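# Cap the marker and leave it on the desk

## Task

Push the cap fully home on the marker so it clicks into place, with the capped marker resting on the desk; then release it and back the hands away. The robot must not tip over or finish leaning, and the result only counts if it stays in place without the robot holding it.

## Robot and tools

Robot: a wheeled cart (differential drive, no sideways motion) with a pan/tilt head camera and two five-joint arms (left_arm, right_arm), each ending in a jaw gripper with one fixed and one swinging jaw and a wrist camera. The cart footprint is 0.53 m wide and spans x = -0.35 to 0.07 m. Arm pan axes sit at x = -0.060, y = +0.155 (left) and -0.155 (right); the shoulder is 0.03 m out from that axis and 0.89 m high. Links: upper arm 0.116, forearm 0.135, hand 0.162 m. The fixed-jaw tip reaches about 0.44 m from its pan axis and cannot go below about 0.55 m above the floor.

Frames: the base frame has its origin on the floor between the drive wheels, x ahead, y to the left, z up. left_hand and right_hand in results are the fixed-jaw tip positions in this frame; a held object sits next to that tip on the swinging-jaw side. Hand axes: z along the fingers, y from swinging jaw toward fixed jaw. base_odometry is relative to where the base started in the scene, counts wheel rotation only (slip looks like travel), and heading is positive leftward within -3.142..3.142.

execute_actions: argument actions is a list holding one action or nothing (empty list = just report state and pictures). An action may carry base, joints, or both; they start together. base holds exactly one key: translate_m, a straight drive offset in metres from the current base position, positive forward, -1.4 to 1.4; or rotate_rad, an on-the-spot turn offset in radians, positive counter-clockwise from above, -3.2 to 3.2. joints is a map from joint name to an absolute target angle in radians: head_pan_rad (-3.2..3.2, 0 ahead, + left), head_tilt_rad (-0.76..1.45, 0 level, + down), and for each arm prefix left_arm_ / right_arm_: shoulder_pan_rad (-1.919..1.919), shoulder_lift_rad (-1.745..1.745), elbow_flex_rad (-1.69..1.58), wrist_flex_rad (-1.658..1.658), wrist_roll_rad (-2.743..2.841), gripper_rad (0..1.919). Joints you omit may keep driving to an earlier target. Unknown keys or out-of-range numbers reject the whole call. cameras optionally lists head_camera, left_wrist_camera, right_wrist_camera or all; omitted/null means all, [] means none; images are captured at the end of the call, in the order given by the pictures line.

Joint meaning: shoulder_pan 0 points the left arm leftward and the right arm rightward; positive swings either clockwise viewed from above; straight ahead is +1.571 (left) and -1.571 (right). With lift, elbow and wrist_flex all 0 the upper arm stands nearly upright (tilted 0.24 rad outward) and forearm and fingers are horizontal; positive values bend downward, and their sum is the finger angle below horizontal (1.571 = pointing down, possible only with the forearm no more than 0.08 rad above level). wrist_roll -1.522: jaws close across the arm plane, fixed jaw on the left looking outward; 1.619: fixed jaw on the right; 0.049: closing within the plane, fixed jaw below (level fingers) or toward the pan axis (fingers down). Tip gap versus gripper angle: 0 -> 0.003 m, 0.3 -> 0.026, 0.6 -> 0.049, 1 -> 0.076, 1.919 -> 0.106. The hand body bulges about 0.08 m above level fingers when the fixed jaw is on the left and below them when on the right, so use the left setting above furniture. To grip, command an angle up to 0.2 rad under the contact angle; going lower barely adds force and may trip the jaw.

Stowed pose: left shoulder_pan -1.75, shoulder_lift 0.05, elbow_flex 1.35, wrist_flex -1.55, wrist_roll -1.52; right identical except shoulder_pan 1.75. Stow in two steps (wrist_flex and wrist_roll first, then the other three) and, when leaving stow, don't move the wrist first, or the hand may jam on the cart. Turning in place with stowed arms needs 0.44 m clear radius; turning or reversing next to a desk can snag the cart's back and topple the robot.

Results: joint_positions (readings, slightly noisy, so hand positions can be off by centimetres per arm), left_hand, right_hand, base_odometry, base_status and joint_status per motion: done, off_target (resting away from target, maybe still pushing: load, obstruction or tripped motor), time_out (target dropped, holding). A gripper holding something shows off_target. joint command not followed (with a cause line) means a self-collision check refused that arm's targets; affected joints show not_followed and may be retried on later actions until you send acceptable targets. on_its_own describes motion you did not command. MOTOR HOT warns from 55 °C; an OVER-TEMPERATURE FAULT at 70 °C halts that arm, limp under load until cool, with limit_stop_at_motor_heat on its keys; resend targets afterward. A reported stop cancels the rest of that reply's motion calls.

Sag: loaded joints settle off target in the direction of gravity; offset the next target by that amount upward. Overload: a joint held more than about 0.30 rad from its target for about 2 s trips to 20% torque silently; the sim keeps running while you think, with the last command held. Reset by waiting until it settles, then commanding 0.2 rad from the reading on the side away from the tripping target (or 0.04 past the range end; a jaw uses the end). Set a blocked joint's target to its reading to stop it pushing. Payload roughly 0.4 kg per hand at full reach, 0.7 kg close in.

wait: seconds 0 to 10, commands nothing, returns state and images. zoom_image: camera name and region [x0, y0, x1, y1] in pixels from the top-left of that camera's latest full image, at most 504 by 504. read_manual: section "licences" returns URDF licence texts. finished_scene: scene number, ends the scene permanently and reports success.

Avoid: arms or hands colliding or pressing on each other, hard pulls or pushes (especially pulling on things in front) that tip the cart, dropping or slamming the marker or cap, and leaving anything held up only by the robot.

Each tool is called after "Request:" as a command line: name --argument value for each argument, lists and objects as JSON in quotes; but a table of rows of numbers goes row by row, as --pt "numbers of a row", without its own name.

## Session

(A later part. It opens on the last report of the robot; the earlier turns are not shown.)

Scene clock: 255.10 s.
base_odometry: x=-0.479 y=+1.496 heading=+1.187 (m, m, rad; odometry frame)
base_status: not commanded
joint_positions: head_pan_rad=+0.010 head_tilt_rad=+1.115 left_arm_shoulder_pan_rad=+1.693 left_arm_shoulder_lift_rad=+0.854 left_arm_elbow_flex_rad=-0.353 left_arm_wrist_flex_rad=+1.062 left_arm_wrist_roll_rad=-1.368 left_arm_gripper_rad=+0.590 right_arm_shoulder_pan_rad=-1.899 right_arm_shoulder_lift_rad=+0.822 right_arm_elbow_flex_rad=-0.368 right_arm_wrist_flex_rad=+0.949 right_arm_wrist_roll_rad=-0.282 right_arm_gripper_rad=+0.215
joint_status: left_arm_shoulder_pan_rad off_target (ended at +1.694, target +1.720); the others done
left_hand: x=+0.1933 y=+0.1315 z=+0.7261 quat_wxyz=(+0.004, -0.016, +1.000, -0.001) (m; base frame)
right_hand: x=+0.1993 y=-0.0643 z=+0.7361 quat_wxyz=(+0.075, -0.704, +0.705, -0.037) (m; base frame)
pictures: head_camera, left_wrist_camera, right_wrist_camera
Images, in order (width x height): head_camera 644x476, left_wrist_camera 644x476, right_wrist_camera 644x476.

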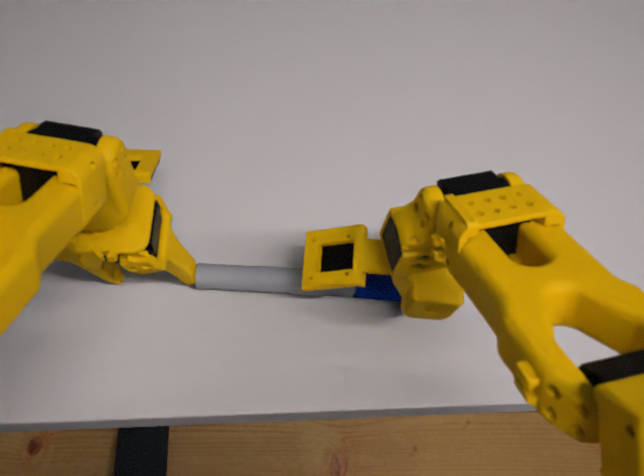

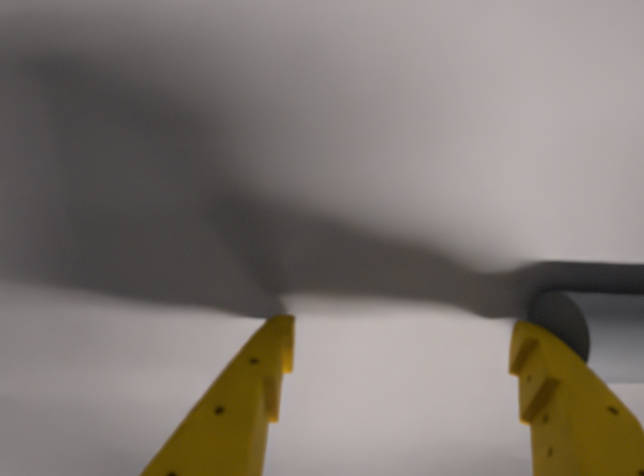

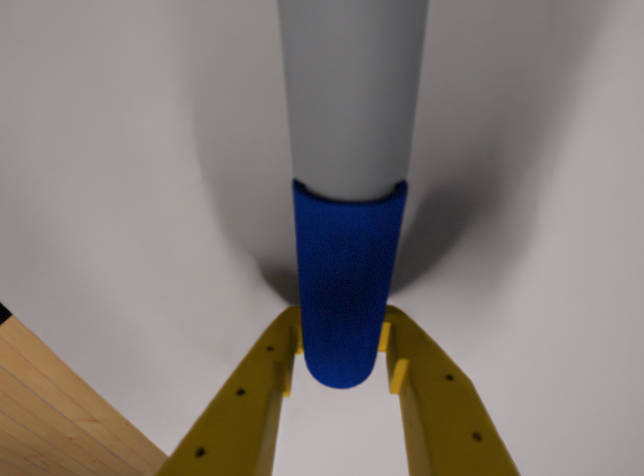

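A few mm left; push harder.

Request:
execute_actions --actions '[{"joints":{"left_arm_shoulder_pan_rad":1.82,"left_arm_wrist_roll_rad":-1.32,"right_arm_shoulder_pan_rad":-1.919}}]'

Scene clock: 257.73 s.
base_odometry: x=-0.479 y=+1.496 heading=+1.187 (m, m, rad; odometry frame)
base_status: not commanded
joint_positions: head_pan_rad=+0.010 head_tilt_rad=+1.115 left_arm_shoulder_pan_rad=+1.731 left_arm_shoulder_lift_rad=+0.854 left_arm_elbow_flex_rad=-0.352 left_arm_wrist_flex_rad=+1.062 left_arm_wrist_roll_rad=-1.328 left_arm_gripper_rad=+0.590 right_arm_shoulder_pan_rad=-1.895 right_arm_shoulder_lift_rad=+0.822 right_arm_elbow_flex_rad=-0.368 right_arm_wrist_flex_rad=+0.949 right_arm_wrist_roll_rad=-0.282 right_arm_gripper_rad=+0.215
joint_status: left_arm_shoulder_pan_rad off_target (ended at +1.731, target +1.820); right_arm_shoulder_pan_rad off_target (ended at -1.895, target -1.919); the others done
left_hand: x=+0.1916 y=+0.1219 z=+0.7259 quat_wxyz=(+0.003, -0.017, +1.000, -0.001) (m; base frame)
right_hand: x=+0.1997 y=-0.0655 z=+0.7361 quat_wxyz=(+0.075, -0.702, +0.707, -0.037) (m; base frame)
pictures: head_camera, left_wrist_camera, right_wrist_camera
Images, in order (width x height): head_camera 644x476, left_wrist_camera 644x476, right_wrist_camera 644x476.

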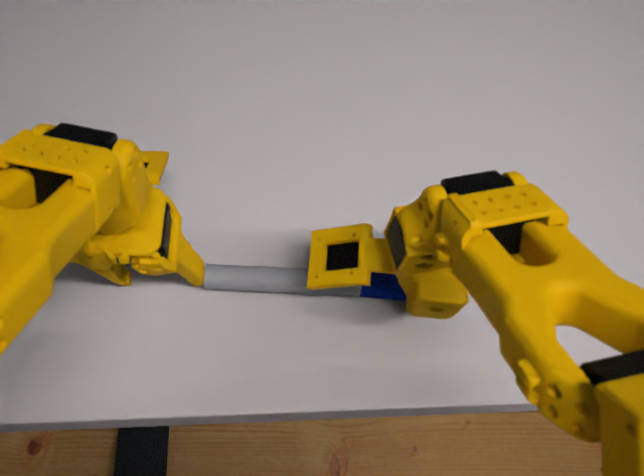

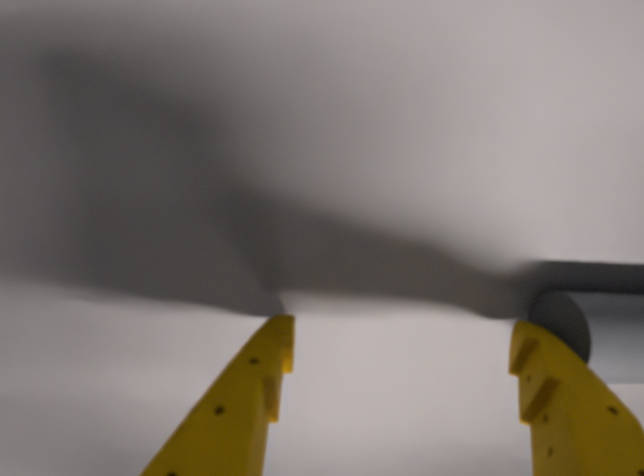

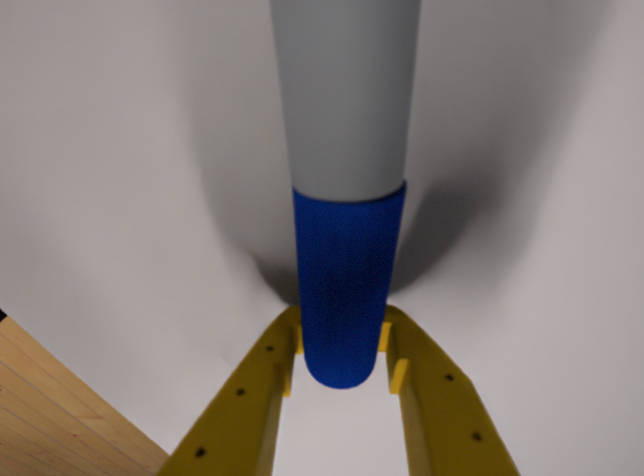

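Request:
execute_actions --actions '[{"joints":{"left_arm_shoulder_pan_rad":1.91}}]' --cameras '["head_camera","right_wrist_camera"]'

Request:
zoom_image --camera "right_wrist_camera" --region '[250, 110, 450, 260]'

Scene clock: 260.97 s.
base_odometry: x=-0.479 y=+1.496 heading=+1.187 (m, m, rad; odometry frame)
base_status: not commanded
joint_positions: head_pan_rad=+0.010 head_tilt_rad=+1.115 left_arm_shoulder_pan_rad=+1.776 left_arm_shoulder_lift_rad=+0.854 left_arm_elbow_flex_rad=-0.352 left_arm_wrist_flex_rad=+1.062 left_arm_wrist_roll_rad=-1.327 left_arm_gripper_rad=+0.590 right_arm_shoulder_pan_rad=-1.870 right_arm_shoulder_lift_rad=+0.823 right_arm_elbow_flex_rad=-0.368 right_arm_wrist_flex_rad=+0.949 right_arm_wrist_roll_rad=-0.282 right_arm_gripper_rad=+0.215
joint_status: left_arm_shoulder_pan_rad off_target (ended at +1.776, target +1.910)
left_hand: x=+0.1898 y=+0.1107 z=+0.7259 quat_wxyz=(+0.003, +0.005, +1.000, -0.001) (m; base frame)
right_hand: x=+0.2016 y=-0.0720 z=+0.7357 quat_wxyz=(+0.074, -0.693, +0.716, -0.038) (m; base frame)
pictures: head_camera, right_wrist_camera
Images, in order (width x height): head_camera 644x476, right_wrist_camera 644x476.

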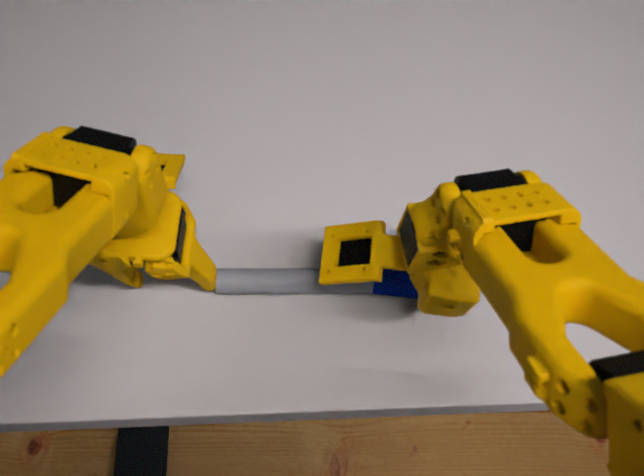

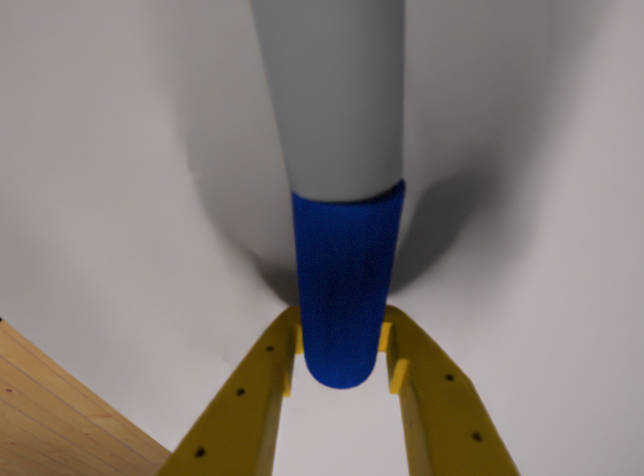

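Region (250, 110, 450, 260) of right_wrist_camera's 644x476 image, scaled by 2.520; it fills the top 378 rows of this view, and the rest is white.

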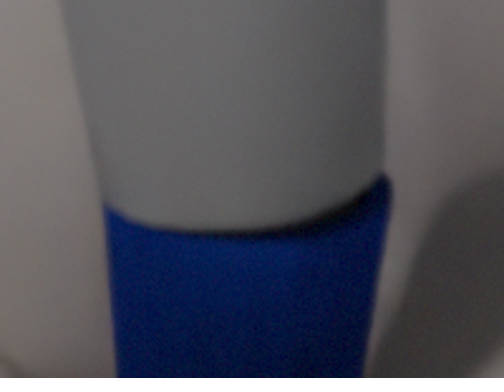

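Request:
execute_actions --actions '[{"joints":{"left_arm_shoulder_pan_rad":1.86,"right_arm_wrist_roll_rad":-0.2,"left_arm_wrist_roll_rad":-1.25}}]' --cameras '["head_camera","right_wrist_camera"]'

Request:
zoom_image --camera "right_wrist_camera" --region '[250, 110, 450, 260]'

Scene clock: 265.17 s.
base_odometry: x=-0.479 y=+1.496 heading=+1.187 (m, m, rad; odometry frame)
base_status: not commanded
joint_positions: head_pan_rad=+0.010 head_tilt_rad=+1.115 left_arm_shoulder_pan_rad=+1.776 left_arm_shoulder_lift_rad=+0.854 left_arm_elbow_flex_rad=-0.349 left_arm_wrist_flex_rad=+1.062 left_arm_wrist_roll_rad=-1.258 left_arm_gripper_rad=+0.590 right_arm_shoulder_pan_rad=-1.869 right_arm_shoulder_lift_rad=+0.823 right_arm_elbow_flex_rad=-0.368 right_arm_wrist_flex_rad=+0.949 right_arm_wrist_roll_rad=-0.209 right_arm_gripper_rad=+0.215
joint_status: left_arm_shoulder_pan_rad off_target (ended at +1.776, target +1.860); the others done
left_hand: x=+0.1886 y=+0.1108 z=+0.7255 quat_wxyz=(+0.001, -0.030, +1.000, +0.000) (m; base frame)
right_hand: x=+0.2018 y=-0.0729 z=+0.7357 quat_wxyz=(+0.072, -0.719, +0.690, -0.040) (m; base frame)
pictures: head_camera, right_wrist_camera
Images, in order (width x height): head_camera 644x476, right_wrist_camera 644x476.

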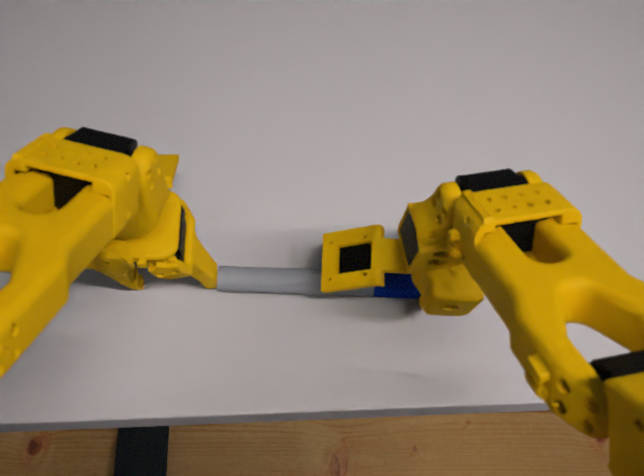

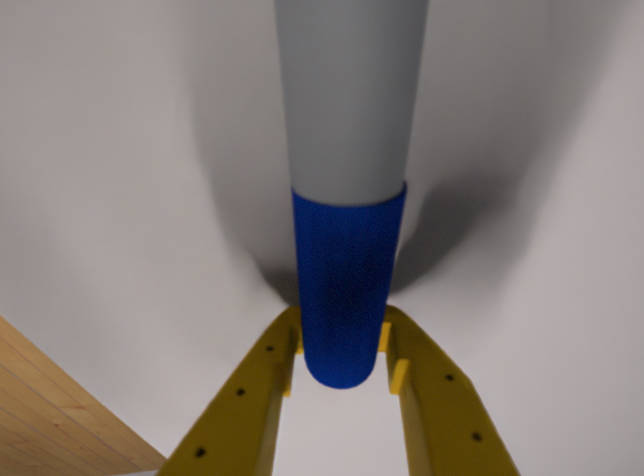

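Region (250, 110, 450, 260) of right_wrist_camera's 644x476 image, scaled by 2.520; it fills the top 378 rows of this view, and the rest is white.

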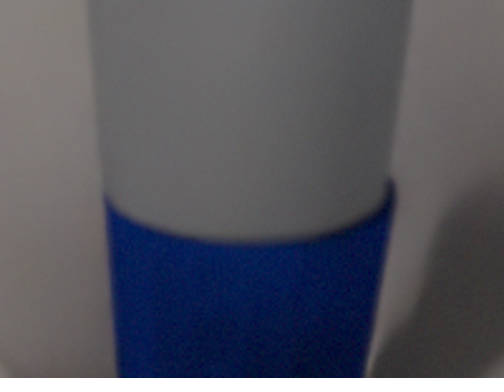

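Flush. Release.

Request:
execute_actions --actions '[{"joints":{"left_arm_shoulder_pan_rad":1.62,"right_arm_shoulder_pan_rad":-1.87}}]' --cameras '[]'

Request:
execute_actions --actions '[{"joints":{"right_arm_gripper_rad":0.5}}]' --cameras '[]'

Request:
execute_actions --actions '[{"joints":{"right_arm_shoulder_lift_rad":0.55,"right_arm_wrist_flex_rad":1.22,"left_arm_shoulder_lift_rad":0.55,"left_arm_wrist_flex_rad":1.3}}]' --cameras '[]'

Request:
execute_actions --actions '[{"base":{"translate_m":-0.35},"joints":{"right_arm_shoulder_pan_rad":-1.3,"left_arm_shoulder_pan_rad":1.3,"right_arm_shoulder_lift_rad":0.0,"left_arm_shoulder_lift_rad":0.0,"head_tilt_rad":0.8}}]' --cameras '["head_camera"]'

Scene clock: 271.27 s.
base_odometry: x=-0.479 y=+1.496 heading=+1.187 (m, m, rad; odometry frame)
base_status: not commanded
joint_positions: head_pan_rad=+0.010 head_tilt_rad=+1.115 left_arm_shoulder_pan_rad=+1.632 left_arm_shoulder_lift_rad=+0.856 left_arm_elbow_flex_rad=-0.349 left_arm_wrist_flex_rad=+1.061 left_arm_wrist_roll_rad=-1.258 left_arm_gripper_rad=+0.590 right_arm_shoulder_pan_rad=-1.858 right_arm_shoulder_lift_rad=+0.823 right_arm_elbow_flex_rad=-0.368 right_arm_wrist_flex_rad=+0.949 right_arm_wrist_roll_rad=-0.207 right_arm_gripper_rad=+0.215
joint_status: all done
left_hand: x=+0.1924 y=+0.1470 z=+0.7252 quat_wxyz=(+0.001, -0.102, +0.995, +0.000) (m; base frame)
right_hand: x=+0.2026 y=-0.0758 z=+0.7357 quat_wxyz=(+0.072, -0.716, +0.694, -0.041) (m; base frame)
pictures: none
No camera images: the call's "cameras" was empty. Leave "cameras" out to get every camera's image.

Scene clock: 272.03 s.
base_odometry: x=-0.479 y=+1.496 heading=+1.187 (m, m, rad; odometry frame)
base_status: not commanded
joint_positions: head_pan_rad=+0.010 head_tilt_rad=+1.115 left_arm_shoulder_pan_rad=+1.632 left_arm_shoulder_lift_rad=+0.856 left_arm_elbow_flex_rad=-0.349 left_arm_wrist_flex_rad=+1.061 left_arm_wrist_roll_rad=-1.258 left_arm_gripper_rad=+0.590 right_arm_shoulder_pan_rad=-1.859 right_arm_shoulder_lift_rad=+0.823 right_arm_elbow_flex_rad=-0.368 right_arm_wrist_flex_rad=+0.949 right_arm_wrist_roll_rad=-0.207 right_arm_gripper_rad=+0.491
joint_status: all done
left_hand: x=+0.1924 y=+0.1470 z=+0.7252 quat_wxyz=(+0.001, -0.102, +0.995, +0.000) (m; base frame)
right_hand: x=+0.2025 y=-0.0754 z=+0.7357 quat_wxyz=(+0.072, -0.716, +0.693, -0.041) (m; base frame)
pictures: none
No camera images: the call's "cameras" was empty. Leave "cameras" out to get every camera's image.

Scene clock: 273.00 s.
base_odometry: x=-0.479 y=+1.496 heading=+1.187 (m, m, rad; odometry frame)
base_status: not commanded
joint_positions: head_pan_rad=+0.010 head_tilt_rad=+1.115 left_arm_shoulder_pan_rad=+1.632 left_arm_shoulder_lift_rad=+0.601 left_arm_elbow_flex_rad=-0.349 left_arm_wrist_flex_rad=+1.291 left_arm_wrist_roll_rad=-1.258 left_arm_gripper_rad=+0.590 right_arm_shoulder_pan_rad=-1.859 right_arm_shoulder_lift_rad=+0.609 right_arm_elbow_flex_rad=-0.368 right_arm_wrist_flex_rad=+1.213 right_arm_wrist_roll_rad=-0.207 right_arm_gripper_rad=+0.492
joint_status: all done
left_hand: x=+0.1912 y=+0.1471 z=+0.7818 quat_wxyz=(+0.014, -0.102, +0.995, -0.002) (m; base frame)
right_hand: x=+0.1898 y=-0.0792 z=+0.7829 quat_wxyz=(+0.051, -0.717, +0.694, -0.029) (m; base frame)
pictures: none
No camera images: the call's "cameras" was empty. Leave "cameras" out to get every camera's image.

Scene clock: 275.60 s.
base_odometry: x=-0.611 y=+1.172 heading=+1.187 (m, m, rad; odometry frame)
base_status: done
joint_positions: head_pan_rad=+0.010 head_tilt_rad=+0.814 left_arm_shoulder_pan_rad=+1.311 left_arm_shoulder_lift_rad=+0.040 left_arm_elbow_flex_rad=-0.349 left_arm_wrist_flex_rad=+1.294 left_arm_wrist_roll_rad=-1.258 left_arm_gripper_rad=+0.590 right_arm_shoulder_pan_rad=-1.310 right_arm_shoulder_lift_rad=+0.046 right_arm_elbow_flex_rad=-0.368 right_arm_wrist_flex_rad=+1.218 right_arm_wrist_roll_rad=-0.207 right_arm_gripper_rad=+0.492
joint_status: all done
left_hand: x=+0.2055 y=+0.2332 z=+0.9163 quat_wxyz=(+0.289, -0.248, +0.925, -0.001) (m; base frame)
right_hand: x=+0.2150 y=-0.2266 z=+0.9227 quat_wxyz=(+0.234, -0.475, +0.815, -0.235) (m; base frame)
pictures: head_camera
Images, in order (width x height): head_camera 644x476.

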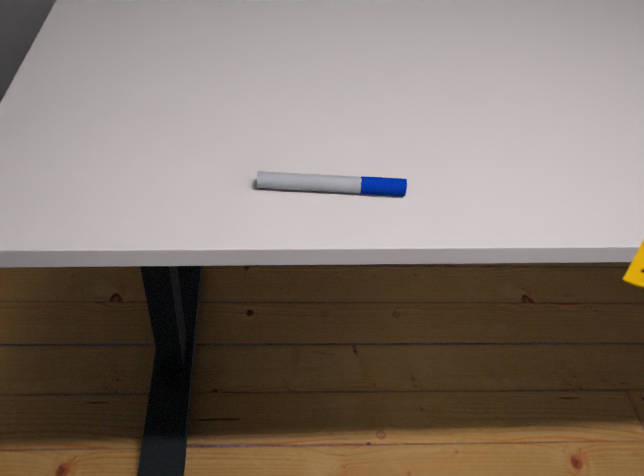

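Request:
zoom_image --camera "head_camera" --region '[320, 160, 420, 210]'

Request:
finished_scene --scene 1

Region (320, 160, 420, 210) of head_camera's 644x476 image, scaled by 5.040.

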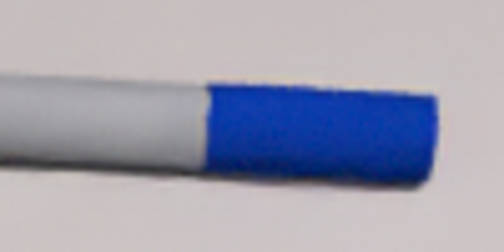

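The scene is finished: the task was done.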